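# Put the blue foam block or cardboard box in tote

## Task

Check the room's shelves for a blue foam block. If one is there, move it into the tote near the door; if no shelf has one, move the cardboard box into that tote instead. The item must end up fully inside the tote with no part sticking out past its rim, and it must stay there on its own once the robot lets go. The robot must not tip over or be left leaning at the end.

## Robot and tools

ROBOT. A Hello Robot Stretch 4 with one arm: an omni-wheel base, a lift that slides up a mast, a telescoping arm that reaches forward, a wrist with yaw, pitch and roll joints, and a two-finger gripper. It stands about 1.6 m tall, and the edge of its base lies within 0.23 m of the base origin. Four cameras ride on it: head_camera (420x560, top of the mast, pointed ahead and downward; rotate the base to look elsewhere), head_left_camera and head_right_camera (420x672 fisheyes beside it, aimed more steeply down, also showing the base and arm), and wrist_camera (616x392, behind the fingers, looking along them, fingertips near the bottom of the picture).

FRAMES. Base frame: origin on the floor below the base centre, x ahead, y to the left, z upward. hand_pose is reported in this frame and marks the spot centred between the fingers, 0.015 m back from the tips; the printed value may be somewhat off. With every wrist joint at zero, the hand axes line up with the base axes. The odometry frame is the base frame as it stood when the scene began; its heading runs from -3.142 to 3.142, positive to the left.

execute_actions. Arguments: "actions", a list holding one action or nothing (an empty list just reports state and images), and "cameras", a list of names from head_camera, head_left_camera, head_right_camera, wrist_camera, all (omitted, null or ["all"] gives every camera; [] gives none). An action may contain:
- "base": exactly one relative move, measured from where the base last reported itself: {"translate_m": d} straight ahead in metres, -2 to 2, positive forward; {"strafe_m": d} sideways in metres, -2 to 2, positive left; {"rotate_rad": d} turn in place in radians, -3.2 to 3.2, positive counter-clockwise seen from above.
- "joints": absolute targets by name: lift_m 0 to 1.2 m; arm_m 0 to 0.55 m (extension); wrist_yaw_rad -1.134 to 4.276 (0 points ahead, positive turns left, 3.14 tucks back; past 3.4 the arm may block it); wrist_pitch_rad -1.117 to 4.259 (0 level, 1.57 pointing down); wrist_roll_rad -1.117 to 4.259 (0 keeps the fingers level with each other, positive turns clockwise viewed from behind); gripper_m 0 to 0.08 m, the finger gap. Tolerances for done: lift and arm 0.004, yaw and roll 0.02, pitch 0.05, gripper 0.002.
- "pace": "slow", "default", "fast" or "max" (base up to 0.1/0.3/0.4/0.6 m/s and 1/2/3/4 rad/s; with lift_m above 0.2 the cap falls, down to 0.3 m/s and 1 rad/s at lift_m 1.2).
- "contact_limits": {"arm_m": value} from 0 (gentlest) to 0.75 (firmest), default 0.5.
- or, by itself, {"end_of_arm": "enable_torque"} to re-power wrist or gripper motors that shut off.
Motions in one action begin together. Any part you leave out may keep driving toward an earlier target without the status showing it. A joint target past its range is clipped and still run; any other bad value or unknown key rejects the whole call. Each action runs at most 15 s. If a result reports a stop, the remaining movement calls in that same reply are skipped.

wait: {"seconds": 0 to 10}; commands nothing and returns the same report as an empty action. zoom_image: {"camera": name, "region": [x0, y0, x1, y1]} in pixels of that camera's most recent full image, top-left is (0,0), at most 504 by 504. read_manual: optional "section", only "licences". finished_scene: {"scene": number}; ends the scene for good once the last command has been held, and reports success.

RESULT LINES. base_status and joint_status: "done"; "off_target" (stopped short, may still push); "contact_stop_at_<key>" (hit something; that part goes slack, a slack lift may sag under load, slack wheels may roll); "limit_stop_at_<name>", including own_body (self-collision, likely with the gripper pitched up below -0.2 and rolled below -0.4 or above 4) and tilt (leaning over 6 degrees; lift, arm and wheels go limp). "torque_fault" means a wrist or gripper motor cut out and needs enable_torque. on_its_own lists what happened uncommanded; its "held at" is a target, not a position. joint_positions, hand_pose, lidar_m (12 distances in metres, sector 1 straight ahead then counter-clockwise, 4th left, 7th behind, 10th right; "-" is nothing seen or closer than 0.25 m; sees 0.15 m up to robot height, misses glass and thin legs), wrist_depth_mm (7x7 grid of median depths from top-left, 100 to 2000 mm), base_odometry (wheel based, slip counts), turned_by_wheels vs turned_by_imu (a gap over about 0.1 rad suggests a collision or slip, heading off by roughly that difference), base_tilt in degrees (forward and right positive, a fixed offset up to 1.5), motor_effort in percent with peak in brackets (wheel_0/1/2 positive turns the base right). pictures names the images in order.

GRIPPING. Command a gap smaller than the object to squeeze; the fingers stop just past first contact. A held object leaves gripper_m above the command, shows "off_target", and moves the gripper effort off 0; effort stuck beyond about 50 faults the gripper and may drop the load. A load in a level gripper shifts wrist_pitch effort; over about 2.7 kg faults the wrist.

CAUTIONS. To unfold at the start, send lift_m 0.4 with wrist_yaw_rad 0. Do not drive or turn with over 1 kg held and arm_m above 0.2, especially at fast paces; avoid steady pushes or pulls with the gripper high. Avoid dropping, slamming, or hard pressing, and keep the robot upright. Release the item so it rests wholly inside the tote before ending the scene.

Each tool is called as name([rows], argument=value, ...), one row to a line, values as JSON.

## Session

execute_actions(actions=[])

Scene clock: 0.00 s.
base_odometry: x=+0.000 y=+0.000 heading=+0.000 (m, m, rad; odometry frame)
turned_by_wheels: +0.000 (rad since the last result)
turned_by_imu: +0.000 (rad since the last result)
base_tilt: forward=+0.2 right=+0.2 (deg)
lidar_m: 0.90 1.13 1.85 1.37 0.85 0.79 0.81 1.72 1.52 0.84 0.98 0.88
base_status: not commanded
joint_positions: lift_m=+0.204 arm_m=+0.002 wrist_yaw_rad=+3.210 wrist_pitch_rad=-0.014 wrist_roll_rad=+0.011 gripper_m=+0.040
joint_status: not commanded
motor_effort: lift_m=+18 arm_m=+0 wrist_yaw_rad=+0 wrist_pitch_rad=-8 wrist_roll_rad=+2 gripper_m=-1 wheel_0=+0 wheel_1=+0 wheel_2=+0 (%)
hand_pose: x=-0.0448 y=+0.0727 z=+0.3855 quat_wxyz=(-0.034, +0.007, +0.006, +0.999) (m; base frame)
wrist_depth_mm: - - 135 976 866 788 723 / - - 135 946 878 788 741 / - 109 135 931 854 778 723 / 139 137 166 946 866 788 732 / 208 1756 1078 976 878 778 715 / 208 1281 147 960 157 768 723 / 208 - - 960 - - 723
pictures: head_camera, head_left_camera, head_right_camera, wrist_camera
camera_calibration (this result's frames):
wrist_camera: T_world_to_cam=[[-0.0630656, 0.997608, 0.0283109, -0.0921471], [-0.0124749, 0.0275772, -0.999542, 0.438189], [-0.997931, -0.0633899, 0.0107059, 0.108926], [0, 0, 0, 1]] pos_world=[0.108356, 0.0867475, 0.439431]
Images, in order (width x height): head_camera 420x560, head_left_camera 420x672, head_right_camera 420x672, wrist_camera 616x392.

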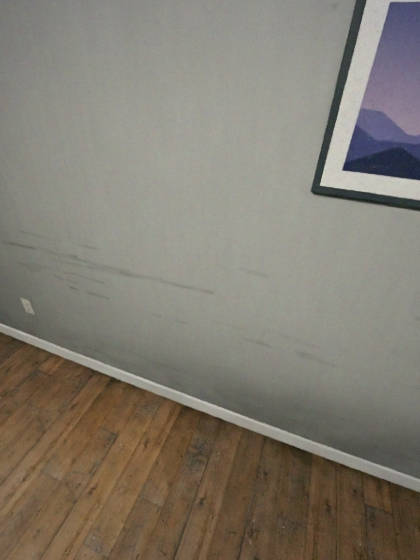

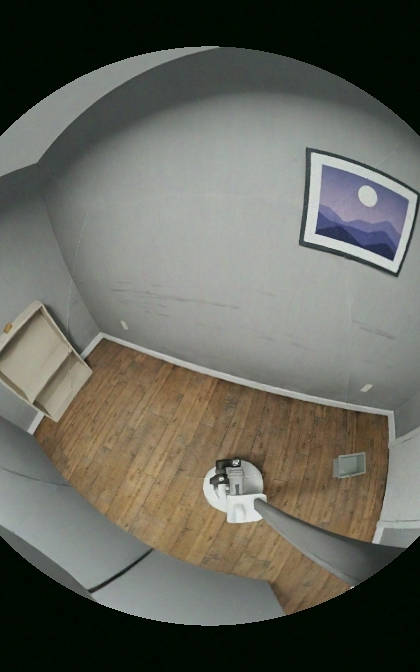

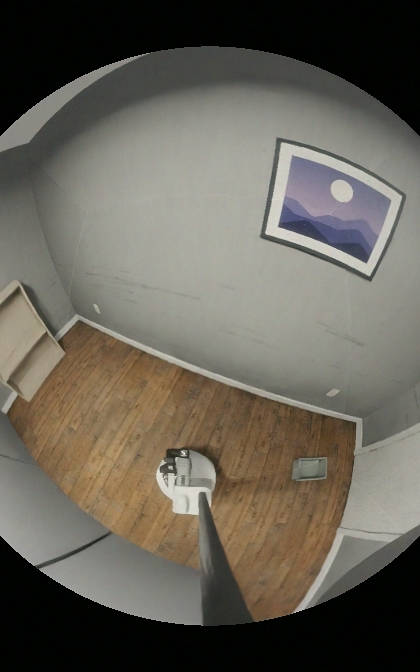

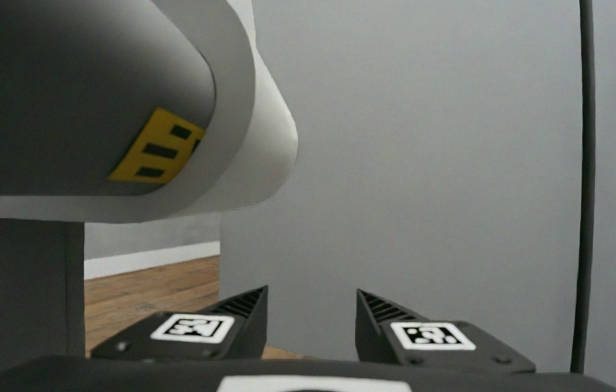

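Mirrored layout. I'll turn toward the gap.

execute_actions([
  {"base":{"rotate_rad":-2.5},"joints":{"lift_m":0.4,"wrist_yaw_rad":0}},
])

Scene clock: 11.17 s.
base_odometry: x=+0.000 y=+0.000 heading=-2.500 (m, m, rad; odometry frame)
turned_by_wheels: -2.500 (rad since the last result)
turned_by_imu: -2.467 (rad since the last result)
base_tilt: forward=+0.2 right=+0.2 (deg)
lidar_m: 1.63 0.93 0.81 0.90 0.88 0.92 1.25 1.88 1.17 0.85 0.80 0.80
base_status: done
joint_positions: lift_m=+0.400 arm_m=+0.003 wrist_yaw_rad=+0.000 wrist_pitch_rad=-0.014 wrist_roll_rad=+0.011 gripper_m=+0.040
joint_status: all done
motor_effort: lift_m=+21(21) arm_m=-1(1) wrist_yaw_rad=+0(7) wrist_pitch_rad=-8(8) wrist_roll_rad=+1(1) gripper_m=-1(1) wheel_0=+1(7) wheel_1=+2(13) wheel_2=+1(8) (%)
hand_pose: x=+0.3861 y=-0.0874 z=+0.5809 quat_wxyz=(+1.000, +0.005, -0.007, +0.000) (m; base frame)
wrist_depth_mm: 1118 1229 1397 1576 1921 654 549 / 1118 1229 1430 1576 1863 654 549 / 1118 1255 1397 1661 1921 647 549 / 1118 1255 1430 1661 1863 647 554 / 1138 1255 1464 1618 - 654 544 / 1118 1229 147 1576 157 621 539 / 1138 - - 1397 - - 530
pictures: head_camera, head_left_camera, head_right_camera, wrist_camera
camera_calibration (this result's frames):
wrist_camera: T_world_to_cam=[[-0.00514278, -0.999586, 0.0283142, -0.107721], [0.010549, -0.0283673, -0.999542, 0.629449], [0.999931, -0.00484173, 0.0106906, -0.239551], [0, 0, 0, 1]] pos_world=[0.232341, -0.0909804, 0.634772]
Images, in order (width x height): head_camera 420x560, head_left_camera 420x672, head_right_camera 420x672, wrist_camera 616x392.

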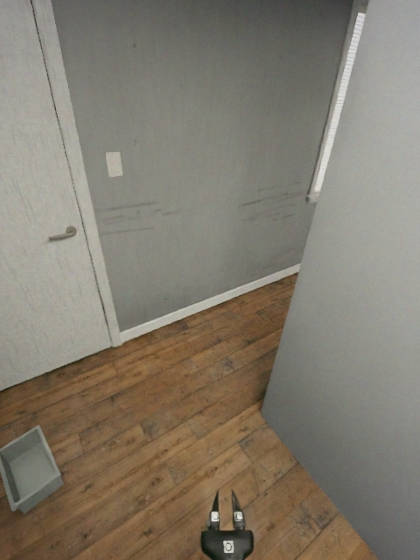

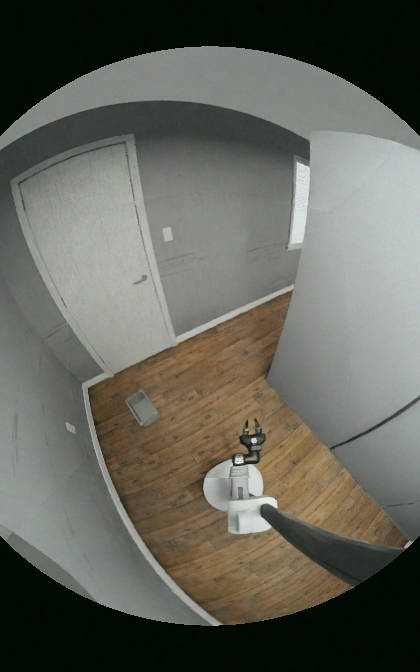

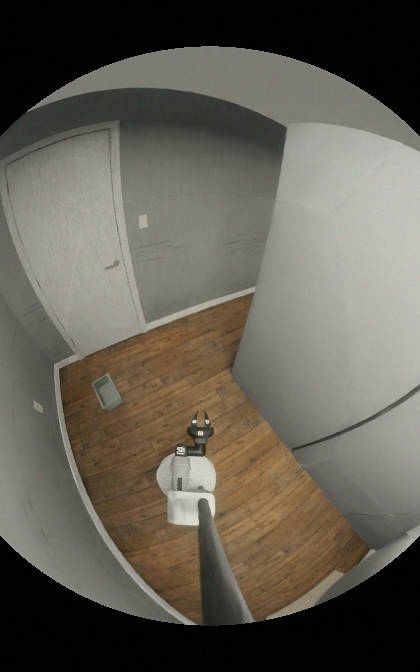

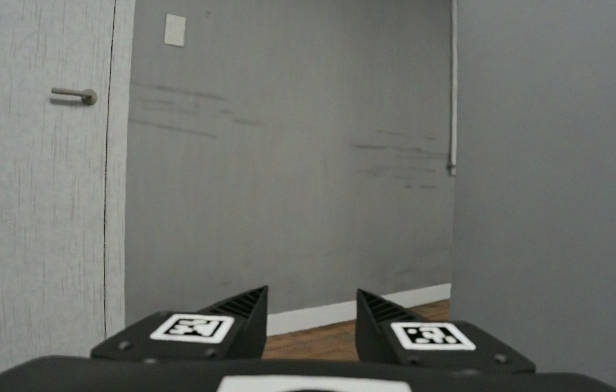

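execute_actions([
  {"base":{"rotate_rad":-1.02}},
], cameras=[])

execute_actions([
  {"base":{"translate_m":0.2},"pace":"fast"},
], cameras=[])

execute_actions([
  {"base":{"strafe_m":1.05},"pace":"fast"},
], cameras=["head_camera","head_left_camera"])

Scene clock: 32.93 s.
base_odometry: x=+0.000 y=+0.000 heading=+2.764 (m, m, rad; odometry frame)
turned_by_wheels: -1.020 (rad since the last result)
turned_by_imu: -1.006 (rad since the last result)
base_tilt: forward=+0.2 right=+0.3 (deg)
lidar_m: 0.78 0.82 1.59 1.50 0.85 0.93 0.88 0.92 1.29 1.86 1.13 0.86
base_status: done
joint_positions: lift_m=+0.400 arm_m=+0.003 wrist_yaw_rad=+0.000 wrist_pitch_rad=-0.014 wrist_roll_rad=+0.011 gripper_m=+0.040
joint_status: not commanded
motor_effort: lift_m=+20(21) arm_m=-1(1) wrist_yaw_rad=+1(1) wrist_pitch_rad=-8(8) wrist_roll_rad=+2(0) gripper_m=+1(1) wheel_0=+0(8) wheel_1=+1(8) wheel_2=+0(7) (%)
hand_pose: x=+0.3861 y=-0.0875 z=+0.5809 quat_wxyz=(+1.000, +0.005, -0.007, +0.000) (m; base frame)
wrist_depth_mm: 569 574 574 574 574 580 574 / 580 580 585 574 580 580 580 / 574 569 580 574 585 574 585 / 585 574 580 585 580 585 574 / 574 580 580 585 580 585 580 / 580 591 147 580 157 585 591 / 585 - - 580 - - 585
pictures: none
No camera images: the call's "cameras" was empty. Leave "cameras" out to get every camera's image.

Scene clock: 34.63 s.
base_odometry: x=-0.186 y=+0.074 heading=+2.764 (m, m, rad; odometry frame)
turned_by_wheels: +0.000 (rad since the last result)
turned_by_imu: +0.000 (rad since the last result)
base_tilt: forward=+0.2 right=+0.2 (deg)
lidar_m: 0.59 0.62 0.86 1.50 0.94 1.15 1.10 1.14 1.58 1.86 0.89 0.62
base_status: done
joint_positions: lift_m=+0.400 arm_m=+0.003 wrist_yaw_rad=+0.000 wrist_pitch_rad=-0.014 wrist_roll_rad=+0.011 gripper_m=+0.040
joint_status: not commanded
motor_effort: lift_m=+20(20) arm_m=-1(1) wrist_yaw_rad=+0(0) wrist_pitch_rad=-9(8) wrist_roll_rad=+1(1) gripper_m=+1(0) wheel_0=-1(5) wheel_1=+0(7) wheel_2=+0(12) (%)
hand_pose: x=+0.3861 y=-0.0874 z=+0.5809 quat_wxyz=(+1.000, +0.005, -0.007, +0.000) (m; base frame)
wrist_depth_mm: 377 377 379 382 382 377 384 / 382 382 382 382 387 379 382 / 379 379 379 379 384 384 382 / 379 379 384 382 382 384 387 / 382 382 379 384 387 387 387 / 382 382 147 384 157 384 387 / 379 - - 384 - - 387
pictures: none
No camera images: the call's "cameras" was empty. Leave "cameras" out to get every camera's image.

Scene clock: 38.40 s.
base_odometry: x=-0.573 y=-0.902 heading=+2.763 (m, m, rad; odometry frame)
turned_by_wheels: +0.000 (rad since the last result)
turned_by_imu: -0.004 (rad since the last result)
base_tilt: forward=+0.1 right=+0.3 (deg)
lidar_m: 2.08 0.76 0.50 0.44 0.46 0.71 0.48 0.43 1.56 2.42 0.84 0.71
base_status: done
joint_positions: lift_m=+0.400 arm_m=+0.003 wrist_yaw_rad=+0.000 wrist_pitch_rad=-0.014 wrist_roll_rad=+0.011 gripper_m=+0.040
joint_status: not commanded
motor_effort: lift_m=+20(20) arm_m=-1(1) wrist_yaw_rad=+0(1) wrist_pitch_rad=-8(8) wrist_roll_rad=+2(3) gripper_m=-1(1) wheel_0=+1(10) wheel_1=-2(13) wheel_2=-1(1) (%)
hand_pose: x=+0.3861 y=-0.0874 z=+0.5809 quat_wxyz=(+1.000, +0.005, -0.007, +0.000) (m; base frame)
wrist_depth_mm: 820 1182 - - - 691 508 / 831 1255 - - - 699 496 / 842 1229 - - - 699 492 / 866 1308 - - - 691 496 / 866 1281 - - - 699 488 / 878 1160 147 1863 157 634 477 / 854 - - 1430 - - 462
pictures: head_camera, head_left_camera
Images, in order (width x height): head_camera 420x560, head_left_camera 420x672.

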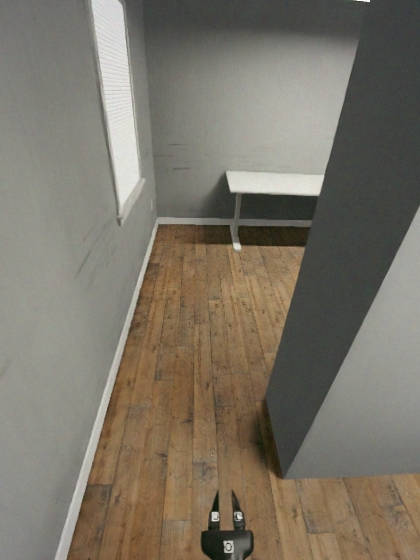

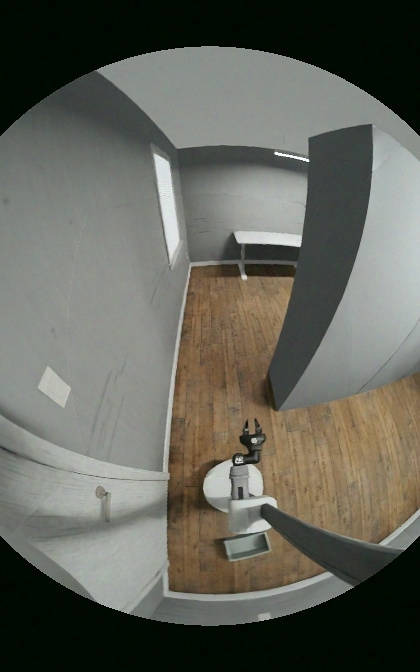

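Clearance is about 0.35 right and 0.5 left, which is enough.

execute_actions([
  {"base":{"translate_m":1.85},"pace":"fast"},
], cameras=[])

execute_actions([
  {"base":{"rotate_rad":-2.2}},
])

Scene clock: 49.47 s.
base_odometry: x=-2.293 y=-0.219 heading=+2.763 (m, m, rad; odometry frame)
turned_by_wheels: +0.000 (rad since the last result)
turned_by_imu: +0.002 (rad since the last result)
base_tilt: forward=+0.1 right=+0.2 (deg)
lidar_m: 1.25 0.72 0.49 0.47 0.51 0.75 1.99 0.87 1.10 2.42 1.42 1.03
base_status: done
joint_positions: lift_m=+0.400 arm_m=+0.003 wrist_yaw_rad=+0.000 wrist_pitch_rad=-0.014 wrist_roll_rad=+0.011 gripper_m=+0.040
joint_status: not commanded
motor_effort: lift_m=+20(20) arm_m=+0(1) wrist_yaw_rad=+0(0) wrist_pitch_rad=-8(7) wrist_roll_rad=+1(1) gripper_m=-2(1) wheel_0=-1(8) wheel_1=+1(6) wheel_2=+0(13) (%)
hand_pose: x=+0.3861 y=-0.0874 z=+0.5809 quat_wxyz=(+1.000, +0.005, -0.007, +0.000) (m; base frame)
wrist_depth_mm: 842 1205 1464 1499 1537 1464 1499 / 866 1229 1499 1618 1499 1576 1537 / 866 1281 1499 1537 1537 1537 1576 / 866 1308 1537 1537 1499 1576 1537 / 878 1308 1537 1537 1499 1499 1576 / 891 1205 147 1499 157 1537 1537 / 878 - - 1430 - - 1397
pictures: none
No camera images: the call's "cameras" was empty. Leave "cameras" out to get every camera's image.

Scene clock: 51.87 s.
base_odometry: x=-2.293 y=-0.219 heading=+0.563 (m, m, rad; odometry frame)
turned_by_wheels: -2.200 (rad since the last result)
turned_by_imu: -2.171 (rad since the last result)
base_tilt: forward=+0.2 right=+0.2 (deg)
lidar_m: 0.99 2.12 1.63 1.05 1.05 0.81 0.53 0.47 0.55 0.64 1.43 0.86
base_status: done
joint_positions: lift_m=+0.400 arm_m=+0.003 wrist_yaw_rad=+0.000 wrist_pitch_rad=-0.014 wrist_roll_rad=+0.011 gripper_m=+0.040
joint_status: not commanded
motor_effort: lift_m=+20(20) arm_m=-1(1) wrist_yaw_rad=+0(1) wrist_pitch_rad=-8(8) wrist_roll_rad=+2(0) gripper_m=+1(2) wheel_0=+1(9) wheel_1=+0(12) wheel_2=-1(6) (%)
hand_pose: x=+0.3861 y=-0.0874 z=+0.5809 quat_wxyz=(+1.000, +0.005, -0.007, +0.000) (m; base frame)
wrist_depth_mm: - - 1756 1397 768 627 798 / - - - 1118 1078 621 788 / - - 1708 1464 1336 627 778 / - - 1756 1366 1281 627 798 / - - - 1366 904 627 809 / 1661 1808 147 1430 157 615 820 / 1308 - - 1255 - - 831
pictures: head_camera, head_left_camera, head_right_camera, wrist_camera
camera_calibration (this result's frames):
wrist_camera: T_world_to_cam=[[-0.00533347, -0.999585, 0.0283166, -0.107691], [0.0105446, -0.0283716, -0.999542, 0.629533], [0.99993, -0.00503244, 0.0106915, -0.239593], [0, 0, 0, 1]] pos_world=[0.232363, -0.0909915, 0.634856]
Images, in order (width x height): head_camera 420x560, head_left_camera 420x672, head_right_camera 420x672, wrist_camera 616x392.

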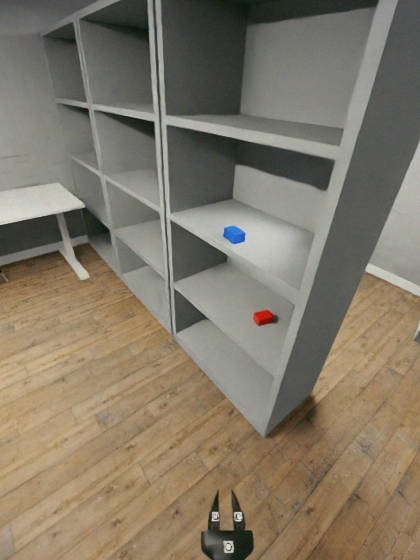

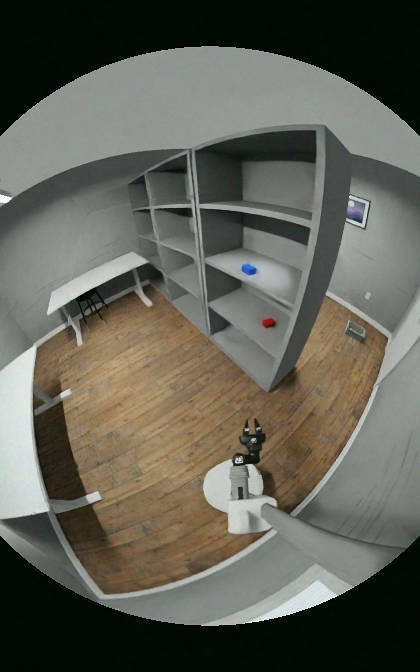

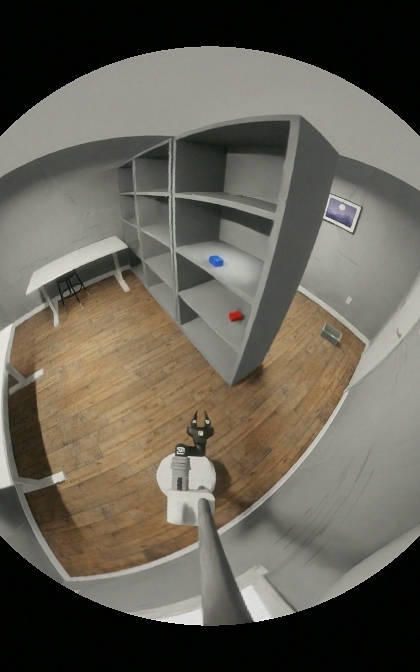

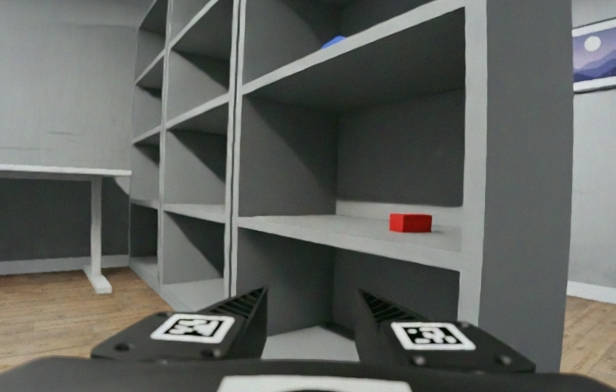

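execute_actions([
  {"base":{"rotate_rad":-0.98}},
], cameras=[])

execute_actions([
  {"base":{"strafe_m":1.03},"joints":{"lift_m":0.9,"wrist_pitch_rad":0.25,"arm_m":0.15,"gripper_m":0.08},"pace":"fast"},
], cameras=["head_camera","wrist_camera"])

Scene clock: 60.07 s.
base_odometry: x=-2.293 y=-0.219 heading=-0.416 (m, m, rad; odometry frame)
turned_by_wheels: -0.980 (rad since the last result)
turned_by_imu: -0.967 (rad since the last result)
base_tilt: forward=+0.1 right=+0.2 (deg)
lidar_m: 1.68 0.86 1.05 2.42 1.50 1.05 1.08 0.76 0.51 0.45 0.52 0.70
base_status: done
joint_positions: lift_m=+0.400 arm_m=+0.003 wrist_yaw_rad=+0.000 wrist_pitch_rad=-0.014 wrist_roll_rad=+0.011 gripper_m=+0.040
joint_status: not commanded
motor_effort: lift_m=+20(20) arm_m=-1(1) wrist_yaw_rad=+0(0) wrist_pitch_rad=-8(8) wrist_roll_rad=+2(0) gripper_m=+1(2) wheel_0=+1(5) wheel_1=+0(12) wheel_2=+0(6) (%)
hand_pose: x=+0.3861 y=-0.0874 z=+0.5809 quat_wxyz=(+1.000, +0.005, -0.007, +0.000) (m; base frame)
wrist_depth_mm: 768 - - - 1499 798 591 / 759 - - - 1499 820 574 / 778 - - - 1499 809 574 / 788 - - - 1464 788 574 / 798 - - - 1397 798 574 / 788 1808 147 1921 157 741 559 / 788 - - 1430 - - 549
pictures: none
No camera images: the call's "cameras" was empty. Leave "cameras" out to get every camera's image.

Scene clock: 63.80 s.
base_odometry: x=-1.876 y=+0.723 heading=-0.416 (m, m, rad; odometry frame)
turned_by_wheels: +0.000 (rad since the last result)
turned_by_imu: -0.004 (rad since the last result)
base_tilt: forward=+0.1 right=+0.2 (deg)
lidar_m: 0.69 0.72 0.95 1.39 1.43 1.13 1.04 1.09 1.61 1.52 1.58 0.75
base_status: done
joint_positions: lift_m=+0.900 arm_m=+0.149 wrist_yaw_rad=+0.000 wrist_pitch_rad=+0.253 wrist_roll_rad=+0.011 gripper_m=+0.080
joint_status: all done
motor_effort: lift_m=+22(25) arm_m=+8(7) wrist_yaw_rad=+0(1) wrist_pitch_rad=-8(8) wrist_roll_rad=+1(0) gripper_m=+2(2) wheel_0=+1(8) wheel_1=-1(12) wheel_2=+1(2) (%)
hand_pose: x=+0.5255 y=-0.0874 z=+1.0247 quat_wxyz=(+0.992, +0.005, +0.126, -0.001) (m; base frame)
wrist_depth_mm: 559 699 715 723 732 732 597 / 569 723 741 768 759 768 597 / 580 741 759 768 768 768 591 / 402 407 418 399 436 445 455 / 521 759 854 842 866 715 549 / 569 699 866 878 917 707 574 / - - 488 842 788 - -
pictures: head_camera, wrist_camera
camera_calibration (this result's frames):
wrist_camera: T_world_to_cam=[[0.00240362, -0.999585, 0.0287116, -0.123965], [-0.25289, -0.028386, -0.967079, 1.17682], [0.967492, -0.00493637, -0.252853, -0.0966027], [0, 0, 0, 1]] pos_world=[0.391366, -0.090985, 1.11721]
Images, in order (width x height): head_camera 420x560, wrist_camera 616x392.

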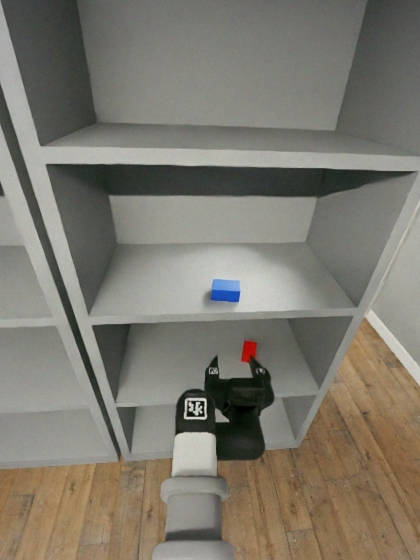

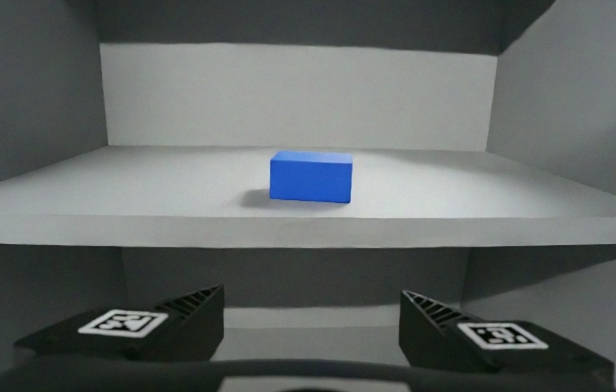

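execute_actions([
  {"base":{"strafe_m":-0.375},"joints":{"lift_m":0.905,"wrist_yaw_rad":1.57,"arm_m":0.3}},
], cameras=["head_camera"])

execute_actions([
  {"base":{"translate_m":0.25},"pace":"slow"},
])

Scene clock: 82.40 s.
base_odometry: x=-2.028 y=+0.380 heading=-0.416 (m, m, rad; odometry frame)
turned_by_wheels: +0.000 (rad since the last result)
turned_by_imu: +0.001 (rad since the last result)
base_tilt: forward=+0.2 right=+0.2 (deg)
lidar_m: 0.71 0.73 0.97 1.75 1.55 1.08 1.03 1.06 1.20 1.14 1.20 1.59
base_status: done
joint_positions: lift_m=+0.905 arm_m=+0.299 wrist_yaw_rad=+1.570 wrist_pitch_rad=+0.253 wrist_roll_rad=+0.011 gripper_m=+0.080
joint_status: all done
motor_effort: lift_m=+22(26) arm_m=+8(9) wrist_yaw_rad=+0(7) wrist_pitch_rad=-8(8) wrist_roll_rad=+1(1) gripper_m=+1(2) wheel_0=-2(7) wheel_1=+0(9) wheel_2=+1(0) (%)
hand_pose: x=+0.5571 y=+0.2058 z=+1.0298 quat_wxyz=(+0.702, -0.085, +0.093, +0.701) (m; base frame)
wrist_depth_mm: - - - - 621 569 580 / - - - - 621 597 609 / - - - - 627 615 627 / - - - - 640 462 469 / - - - - 683 347 296 / 1863 1921 1708 1863 699 715 251 / - - 866 1618 715 - -
pictures: head_camera
Images, in order (width x height): head_camera 420x560.

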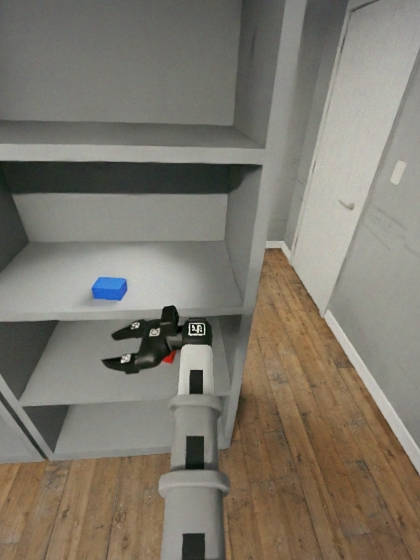

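Scene clock: 86.20 s.
base_odometry: x=-1.800 y=+0.279 heading=-0.416 (m, m, rad; odometry frame)
turned_by_wheels: +0.000 (rad since the last result)
turned_by_imu: +0.001 (rad since the last result)
base_tilt: forward=+0.2 right=+0.2 (deg)
lidar_m: 0.46 0.49 0.65 1.56 1.84 1.35 1.28 1.28 1.19 1.14 1.18 0.51
base_status: done
joint_positions: lift_m=+0.905 arm_m=+0.299 wrist_yaw_rad=+1.570 wrist_pitch_rad=+0.253 wrist_roll_rad=+0.011 gripper_m=+0.080
joint_status: not commanded
motor_effort: lift_m=+22(22) arm_m=+7(8) wrist_yaw_rad=+1(1) wrist_pitch_rad=-8(8) wrist_roll_rad=+1(2) gripper_m=+0(2) wheel_0=+3(3) wheel_1=+3(6) wheel_2=-2(7) (%)
hand_pose: x=+0.5572 y=+0.2058 z=+1.0298 quat_wxyz=(+0.702, -0.085, +0.093, +0.701) (m; base frame)
wrist_depth_mm: - - - 574 580 580 517 / - - - 591 609 603 512 / - - - 615 627 627 517 / - - - 452 455 466 473 / - - 310 185 274 294 296 / 1921 1983 185 186 185 216 221 / - - 167 181 170 - -
pictures: head_camera, head_left_camera, head_right_camera, wrist_camera
camera_calibration (this result's frames):
wrist_camera: T_world_to_cam=[[0.999587, 0.00140419, 0.0287107, -0.592683], [0.0281332, -0.252778, -0.967115, 1.08767], [0.00589942, 0.967523, -0.252713, 0.210917], [0, 0, 0, 1]] pos_world=[0.560594, 0.0717035, 1.12222]
Images, in order (width x height): head_camera 420x560, head_left_camera 420x672, head_right_camera 420x672, wrist_camera 616x392.

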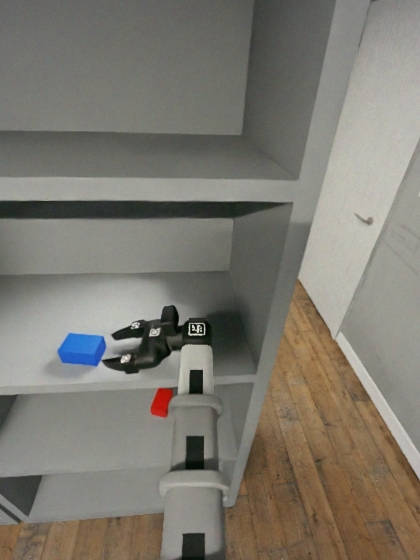

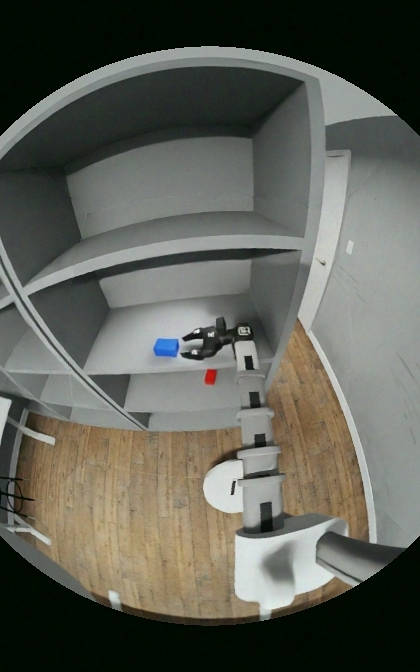

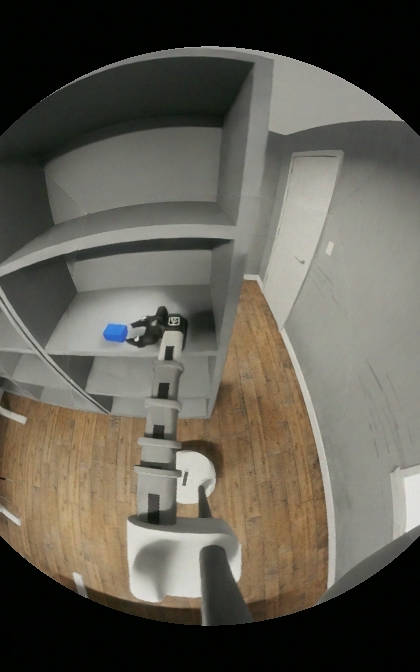

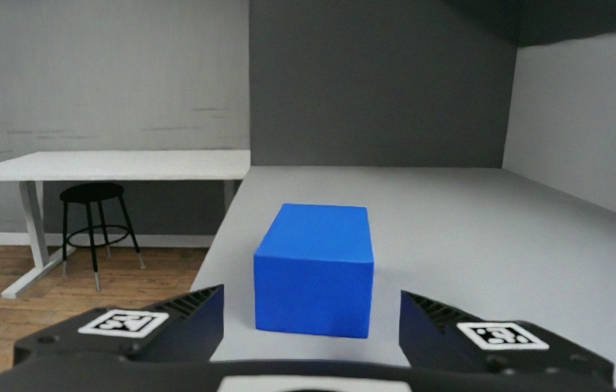

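execute_actions([
  {"base":{"strafe_m":0.065},"joints":{"arm_m":0.304},"pace":"slow"},
], cameras=["wrist_camera"])

execute_actions([
  {"joints":{"gripper_m":0.045}},
], cameras=["wrist_camera"])

execute_actions([
  {"joints":{"lift_m":0.935}},
], cameras=[])

execute_actions([
  {"joints":{"arm_m":0.0},"base":{"translate_m":-0.25}},
], cameras=["wrist_camera","head_camera"])

Scene clock: 96.47 s.
base_odometry: x=-1.773 y=+0.338 heading=-0.416 (m, m, rad; odometry frame)
turned_by_wheels: +0.000 (rad since the last result)
turned_by_imu: +0.000 (rad since the last result)
base_tilt: forward=+0.2 right=+0.3 (deg)
lidar_m: 0.43 0.46 0.64 1.55 1.79 1.34 1.25 1.32 1.26 1.21 1.26 0.50
base_status: done
joint_positions: lift_m=+0.905 arm_m=+0.303 wrist_yaw_rad=+1.570 wrist_pitch_rad=+0.253 wrist_roll_rad=+0.011 gripper_m=+0.080
joint_status: all done
motor_effort: lift_m=+22(22) arm_m=+8(9) wrist_yaw_rad=+0(0) wrist_pitch_rad=-8(8) wrist_roll_rad=+0(2) gripper_m=+1(1) wheel_0=-1(5) wheel_1=+3(2) wheel_2=+0(2) (%)
hand_pose: x=+0.5611 y=+0.2058 z=+1.0298 quat_wxyz=(+0.702, -0.085, +0.093, +0.701) (m; base frame)
wrist_depth_mm: - - - 512 512 530 508 / - - - 535 535 544 504 / - - - 549 554 569 508 / - - 1808 452 452 466 466 / - - 310 185 294 296 296 / 1863 1921 138 137 146 216 221 / - - 119 118 123 - -
pictures: wrist_camera
camera_calibration (this result's frames):
wrist_camera: T_world_to_cam=[[0.999587, 0.00144364, 0.0287108, -0.596657], [0.0281432, -0.252777, -0.967115, 1.08755], [0.00586124, 0.967524, -0.252713, 0.210911], [0, 0, 0, 1]] pos_world=[0.564568, 0.0717071, 1.12222]
Images, in order (width x height): wrist_camera 616x392.

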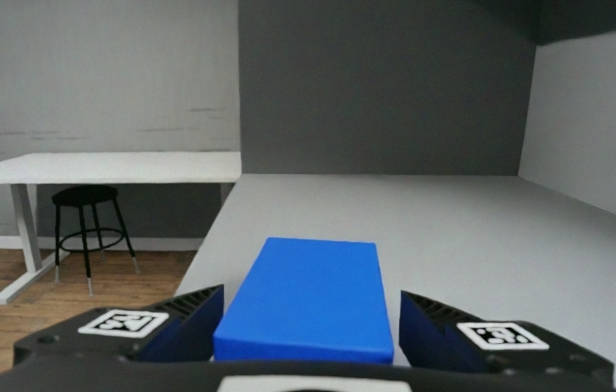

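Scene clock: 97.47 s.
base_odometry: x=-1.773 y=+0.338 heading=-0.416 (m, m, rad; odometry frame)
turned_by_wheels: +0.000 (rad since the last result)
turned_by_imu: +0.000 (rad since the last result)
base_tilt: forward=+0.2 right=+0.2 (deg)
lidar_m: 0.46 0.46 0.64 1.51 1.77 1.36 1.27 1.32 1.25 1.21 1.24 0.51
base_status: not commanded
joint_positions: lift_m=+0.905 arm_m=+0.303 wrist_yaw_rad=+1.570 wrist_pitch_rad=+0.253 wrist_roll_rad=+0.011 gripper_m=+0.059
joint_status: gripper_m off_target (ended at +0.059, target +0.045)
on_its_own: gripper_m is held at +0.054, not at your +0.045, by its contact guard: the fingers met something
motor_effort: lift_m=+22(22) arm_m=+8(8) wrist_yaw_rad=+0(1) wrist_pitch_rad=-7(8) wrist_roll_rad=+0(1) gripper_m=-35(33) wheel_0=-1(1) wheel_1=+3(3) wheel_2=+0(0) (%)
hand_pose: x=+0.5611 y=+0.2058 z=+1.0298 quat_wxyz=(+0.702, -0.085, +0.093, +0.701) (m; base frame)
wrist_depth_mm: - - - 517 521 525 500 / - - - 530 539 549 500 / - - - 549 559 569 504 / - - 1756 449 455 466 473 / - - 309 186 294 296 297 / 1808 1863 135 136 138 216 215 / - - 118 118 116 - -
pictures: wrist_camera
camera_calibration (this result's frames):
wrist_camera: T_world_to_cam=[[0.999587, 0.00145818, 0.0287117, -0.59666], [0.0281477, -0.252776, -0.967115, 1.08755], [0.0058474, 0.967524, -0.252713, 0.210918], [0, 0, 0, 1]] pos_world=[0.564568, 0.0717084, 1.12222]
Images, in order (width x height): wrist_camera 616x392.

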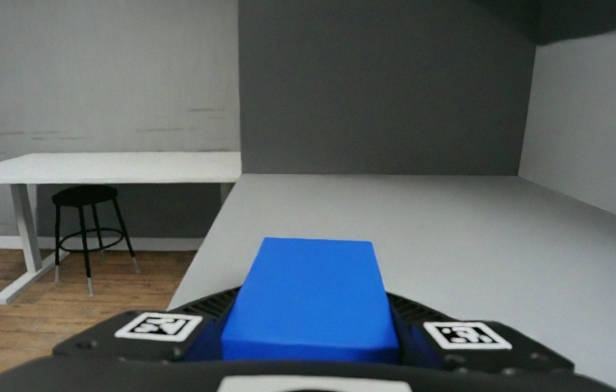

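Scene clock: 98.40 s.
base_odometry: x=-1.773 y=+0.338 heading=-0.416 (m, m, rad; odometry frame)
turned_by_wheels: +0.000 (rad since the last result)
turned_by_imu: +0.000 (rad since the last result)
base_tilt: forward=+0.2 right=+0.3 (deg)
lidar_m: 0.45 0.48 0.65 1.55 1.78 1.38 1.27 1.35 1.29 1.22 1.24 0.51
base_status: not commanded
joint_positions: lift_m=+0.935 arm_m=+0.303 wrist_yaw_rad=+1.570 wrist_pitch_rad=+0.253 wrist_roll_rad=+0.011 gripper_m=+0.059
joint_status: all done
on_its_own: gripper_m is held at +0.054, not at your +0.045, by its contact guard: the fingers met something
motor_effort: lift_m=+22(21) arm_m=+8(8) wrist_yaw_rad=+0(0) wrist_pitch_rad=-8(8) wrist_roll_rad=+3(1) gripper_m=-34(36) wheel_0=-1(1) wheel_1=+3(3) wheel_2=+0(0) (%)
hand_pose: x=+0.5611 y=+0.2058 z=+1.0597 quat_wxyz=(+0.702, -0.085, +0.093, +0.701) (m; base frame)
wrist_depth_mm: - - - 512 521 525 508 / - - - 530 539 544 500 / - - - 554 564 569 500 / 1921 - 1921 554 564 574 492 / - - 415 185 364 370 370 / 1863 - 135 136 138 268 266 / - - 118 118 116 - -
pictures: none
No camera images: the call's "cameras" was empty. Leave "cameras" out to get every camera's image.

Scene clock: 100.70 s.
base_odometry: x=-2.002 y=+0.439 heading=-0.416 (m, m, rad; odometry frame)
turned_by_wheels: +0.000 (rad since the last result)
turned_by_imu: +0.000 (rad since the last result)
base_tilt: forward=+0.1 right=+0.3 (deg)
lidar_m: 0.71 0.75 0.95 1.69 1.77 1.09 0.99 1.07 1.27 1.22 1.28 0.76
base_status: done
joint_positions: lift_m=+0.935 arm_m=+0.004 wrist_yaw_rad=+1.570 wrist_pitch_rad=+0.253 wrist_roll_rad=+0.011 gripper_m=+0.059
joint_status: all done
joint sent to its limit — the command would take arm_m past its lower limit, so that joint was sent only as far as its limit.
on_its_own: gripper_m is held at +0.054, not at your +0.045, by its contact guard: the fingers met something
motor_effort: lift_m=+22(22) arm_m=-8(9) wrist_yaw_rad=+0(1) wrist_pitch_rad=-8(9) wrist_roll_rad=+1(1) gripper_m=-35(36) wheel_0=-1(6) wheel_1=-2(6) wheel_2=+0(10) (%)
hand_pose: x=+0.2622 y=+0.2058 z=+1.0597 quat_wxyz=(+0.702, -0.085, +0.093, +0.701) (m; base frame)
wrist_depth_mm: - - - - 1756 1366 1160 / - - - - - 1397 917 / - - - - 1808 1397 627 / - - - - 1576 1576 640 / - - - 185 1537 1464 627 / 1921 1921 135 136 138 1060 640 / - - 118 118 116 - -
pictures: head_camera, wrist_camera
camera_calibration (this result's frames):
wrist_camera: T_world_to_cam=[[0.999586, 0.00174622, 0.0287078, -0.298798], [0.0282145, -0.253172, -0.96701, 1.12483], [0.0055794, 0.96742, -0.253117, 0.22074], [0, 0, 0, 1]] pos_world=[0.265706, 0.07175, 1.15217]
Images, in order (width x height): head_camera 420x560, wrist_camera 616x392.

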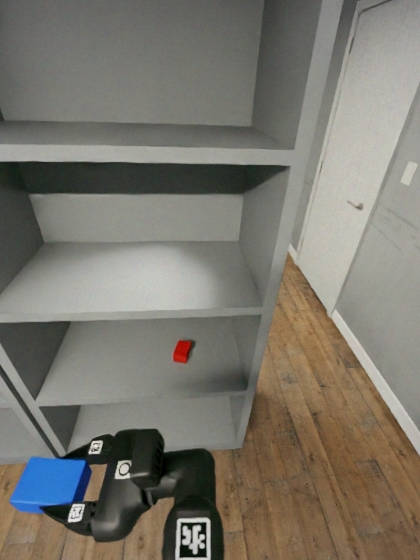

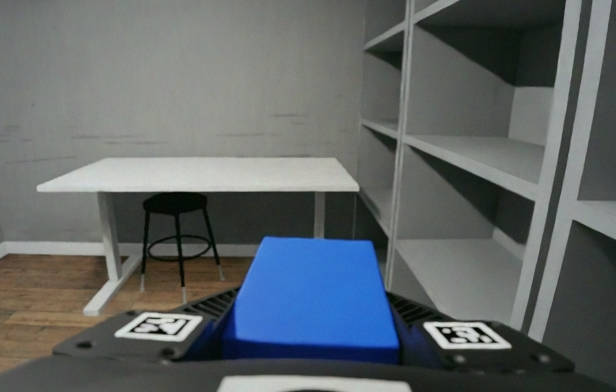

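execute_actions([
  {"base":{"strafe_m":-0.72},"joints":{"lift_m":0.45,"wrist_yaw_rad":0,"wrist_pitch_rad":1.0},"pace":"fast"},
], cameras=["head_camera"])

execute_actions([
  {"base":{"translate_m":1.6},"pace":"fast"},
])

Scene clock: 112.13 s.
base_odometry: x=-2.293 y=-0.219 heading=-0.416 (m, m, rad; odometry frame)
turned_by_wheels: +0.000 (rad since the last result)
turned_by_imu: +0.002 (rad since the last result)
base_tilt: forward=+0.2 right=+0.3 (deg)
lidar_m: 1.70 0.88 1.03 2.43 1.47 1.05 1.11 0.75 0.50 0.48 0.53 0.70
base_status: done
joint_positions: lift_m=+0.450 arm_m=+0.004 wrist_yaw_rad=+0.000 wrist_pitch_rad=+1.002 wrist_roll_rad=+0.011 gripper_m=+0.059
joint_status: all done
on_its_own: gripper_m is held at +0.054, not at your +0.045, by its contact guard: the fingers met something
motor_effort: lift_m=+15(17) arm_m=-7(8) wrist_yaw_rad=+0(5) wrist_pitch_rad=-6(6) wrist_roll_rad=+1(1) gripper_m=-34(36) wheel_0=-1(11) wheel_1=+1(12) wheel_2=+0(2) (%)
hand_pose: x=+0.2892 y=-0.0874 z=+0.4493 quat_wxyz=(+0.877, +0.005, +0.480, -0.003) (m; base frame)
wrist_depth_mm: 750 946 946 960 960 798 591 / 750 866 842 854 854 788 585 / 750 778 768 768 778 750 597 / 691 707 699 699 691 699 591 / 634 634 634 185 640 634 585 / 591 591 135 136 138 591 569 / - - 118 118 116 - -
pictures: head_camera
Images, in order (width x height): head_camera 420x560.

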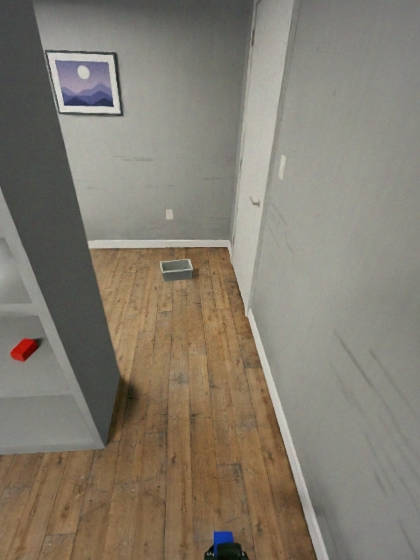

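Scene clock: 117.50 s.
base_odometry: x=-0.830 y=-0.866 heading=-0.416 (m, m, rad; odometry frame)
turned_by_wheels: +0.000 (rad since the last result)
turned_by_imu: +0.002 (rad since the last result)
base_tilt: forward=+0.2 right=+0.2 (deg)
lidar_m: 0.68 0.68 1.83 1.75 0.63 0.68 2.40 0.66 0.46 0.41 0.43 0.50
base_status: done
joint_positions: lift_m=+0.450 arm_m=+0.004 wrist_yaw_rad=+0.000 wrist_pitch_rad=+1.002 wrist_roll_rad=+0.011 gripper_m=+0.059
joint_status: not commanded
on_its_own: gripper_m is held at +0.054, not at your +0.045, by its contact guard: the fingers met something
motor_effort: lift_m=+15(15) arm_m=-7(7) wrist_yaw_rad=+0(0) wrist_pitch_rad=-6(5) wrist_roll_rad=+1(1) gripper_m=-36(35) wheel_0=-2(8) wheel_1=+1(9) wheel_2=+2(13) (%)
hand_pose: x=+0.2892 y=-0.0874 z=+0.4493 quat_wxyz=(+0.877, +0.005, +0.480, -0.003) (m; base frame)
wrist_depth_mm: 960 946 946 946 946 603 436 / 854 750 809 842 854 615 439 / 750 683 741 768 768 627 439 / 699 691 683 707 691 627 452 / 640 634 634 185 634 615 452 / 574 591 135 137 138 574 449 / - - 118 118 116 - -
pictures: head_camera, head_left_camera, head_right_camera, wrist_camera
camera_calibration (this result's frames):
wrist_camera: T_world_to_cam=[[0.0212937, -0.999585, 0.0194262, -0.108174], [-0.843742, -0.0283905, -0.535998, 0.537736], [0.536327, -0.00497731, -0.843996, 0.376816], [0, 0, 0, 1]] pos_world=[0.253917, -0.0909872, 0.608357]
Images, in order (width x height): head_camera 420x560, head_left_camera 420x672, head_right_camera 420x672, wrist_camera 616x392.

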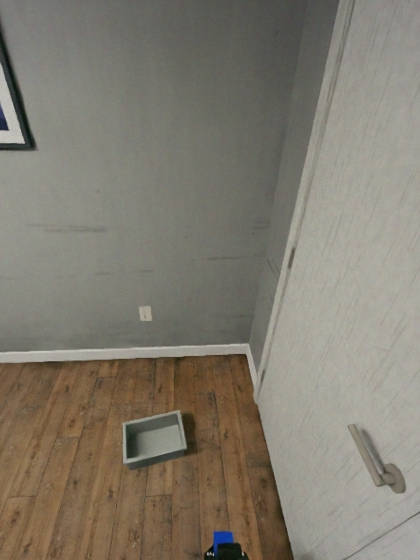

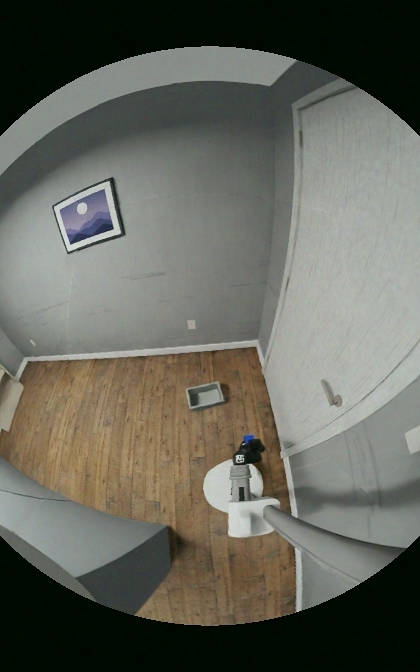

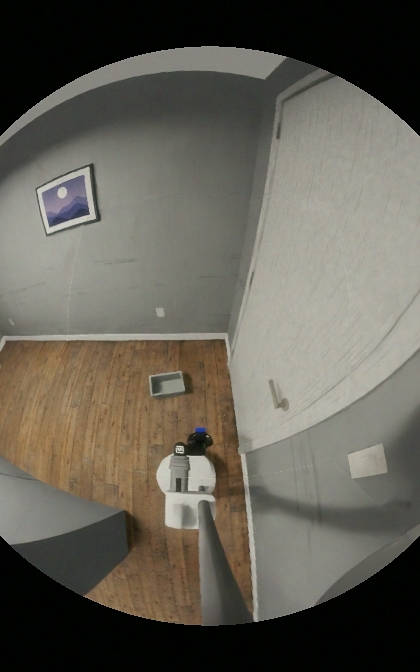

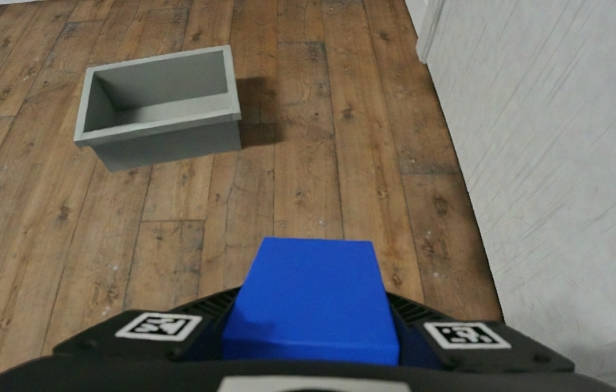

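execute_actions([
  {"base":{"rotate_rad":0.345},"joints":{"lift_m":0.25,"arm_m":0.515}},
], cameras=["wrist_camera","head_camera"])

Scene clock: 128.90 s.
base_odometry: x=-0.830 y=-0.866 heading=-0.071 (m, m, rad; odometry frame)
turned_by_wheels: +0.345 (rad since the last result)
turned_by_imu: +0.341 (rad since the last result)
base_tilt: forward=+0.2 right=+0.2 (deg)
lidar_m: 0.67 1.61 2.92 0.66 0.60 2.62 0.87 0.50 0.42 0.40 0.44 0.71
base_status: done
joint_positions: lift_m=+0.250 arm_m=+0.514 wrist_yaw_rad=+0.000 wrist_pitch_rad=+1.002 wrist_roll_rad=+0.011 gripper_m=+0.059
joint_status: all done
on_its_own: gripper_m is held at +0.054, not at your +0.045, by its contact guard: the fingers met something
motor_effort: lift_m=+15(13) arm_m=+8(7) wrist_yaw_rad=-1(1) wrist_pitch_rad=-5(6) wrist_roll_rad=+0(1) gripper_m=-34(36) wheel_0=+1(8) wheel_1=-2(9) wheel_2=+0(7) (%)
hand_pose: x=+0.7992 y=-0.0874 z=+0.2494 quat_wxyz=(+0.877, +0.005, +0.480, -0.002) (m; base frame)
wrist_depth_mm: 640 647 640 627 627 603 559 / 564 564 569 564 564 569 569 / 508 508 508 512 512 508 512 / 459 462 462 466 462 462 455 / 418 327 336 185 301 421 424 / 387 287 135 137 138 314 387 / - - 118 118 116 - -
pictures: head_camera, wrist_camera
camera_calibration (this result's frames):
wrist_camera: T_world_to_cam=[[0.0215279, -0.999579, 0.0194762, -0.115329], [-0.843614, -0.0286161, -0.536186, 0.860787], [0.536518, -0.00488743, -0.843875, -0.065635], [0, 0, 0, 1]] pos_world=[0.763869, -0.0909692, 0.408401]
Images, in order (width x height): head_camera 420x560, wrist_camera 616x392.

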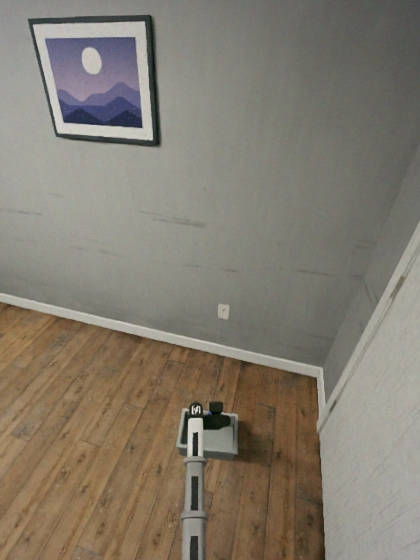

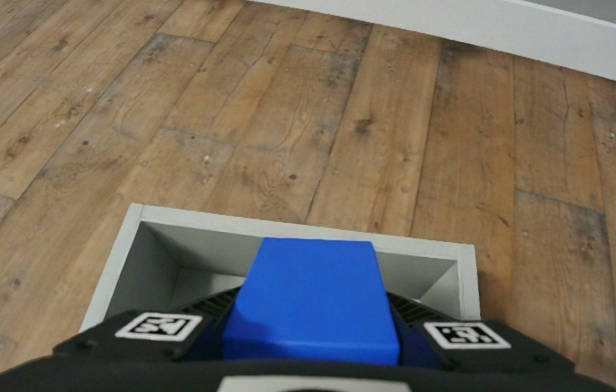

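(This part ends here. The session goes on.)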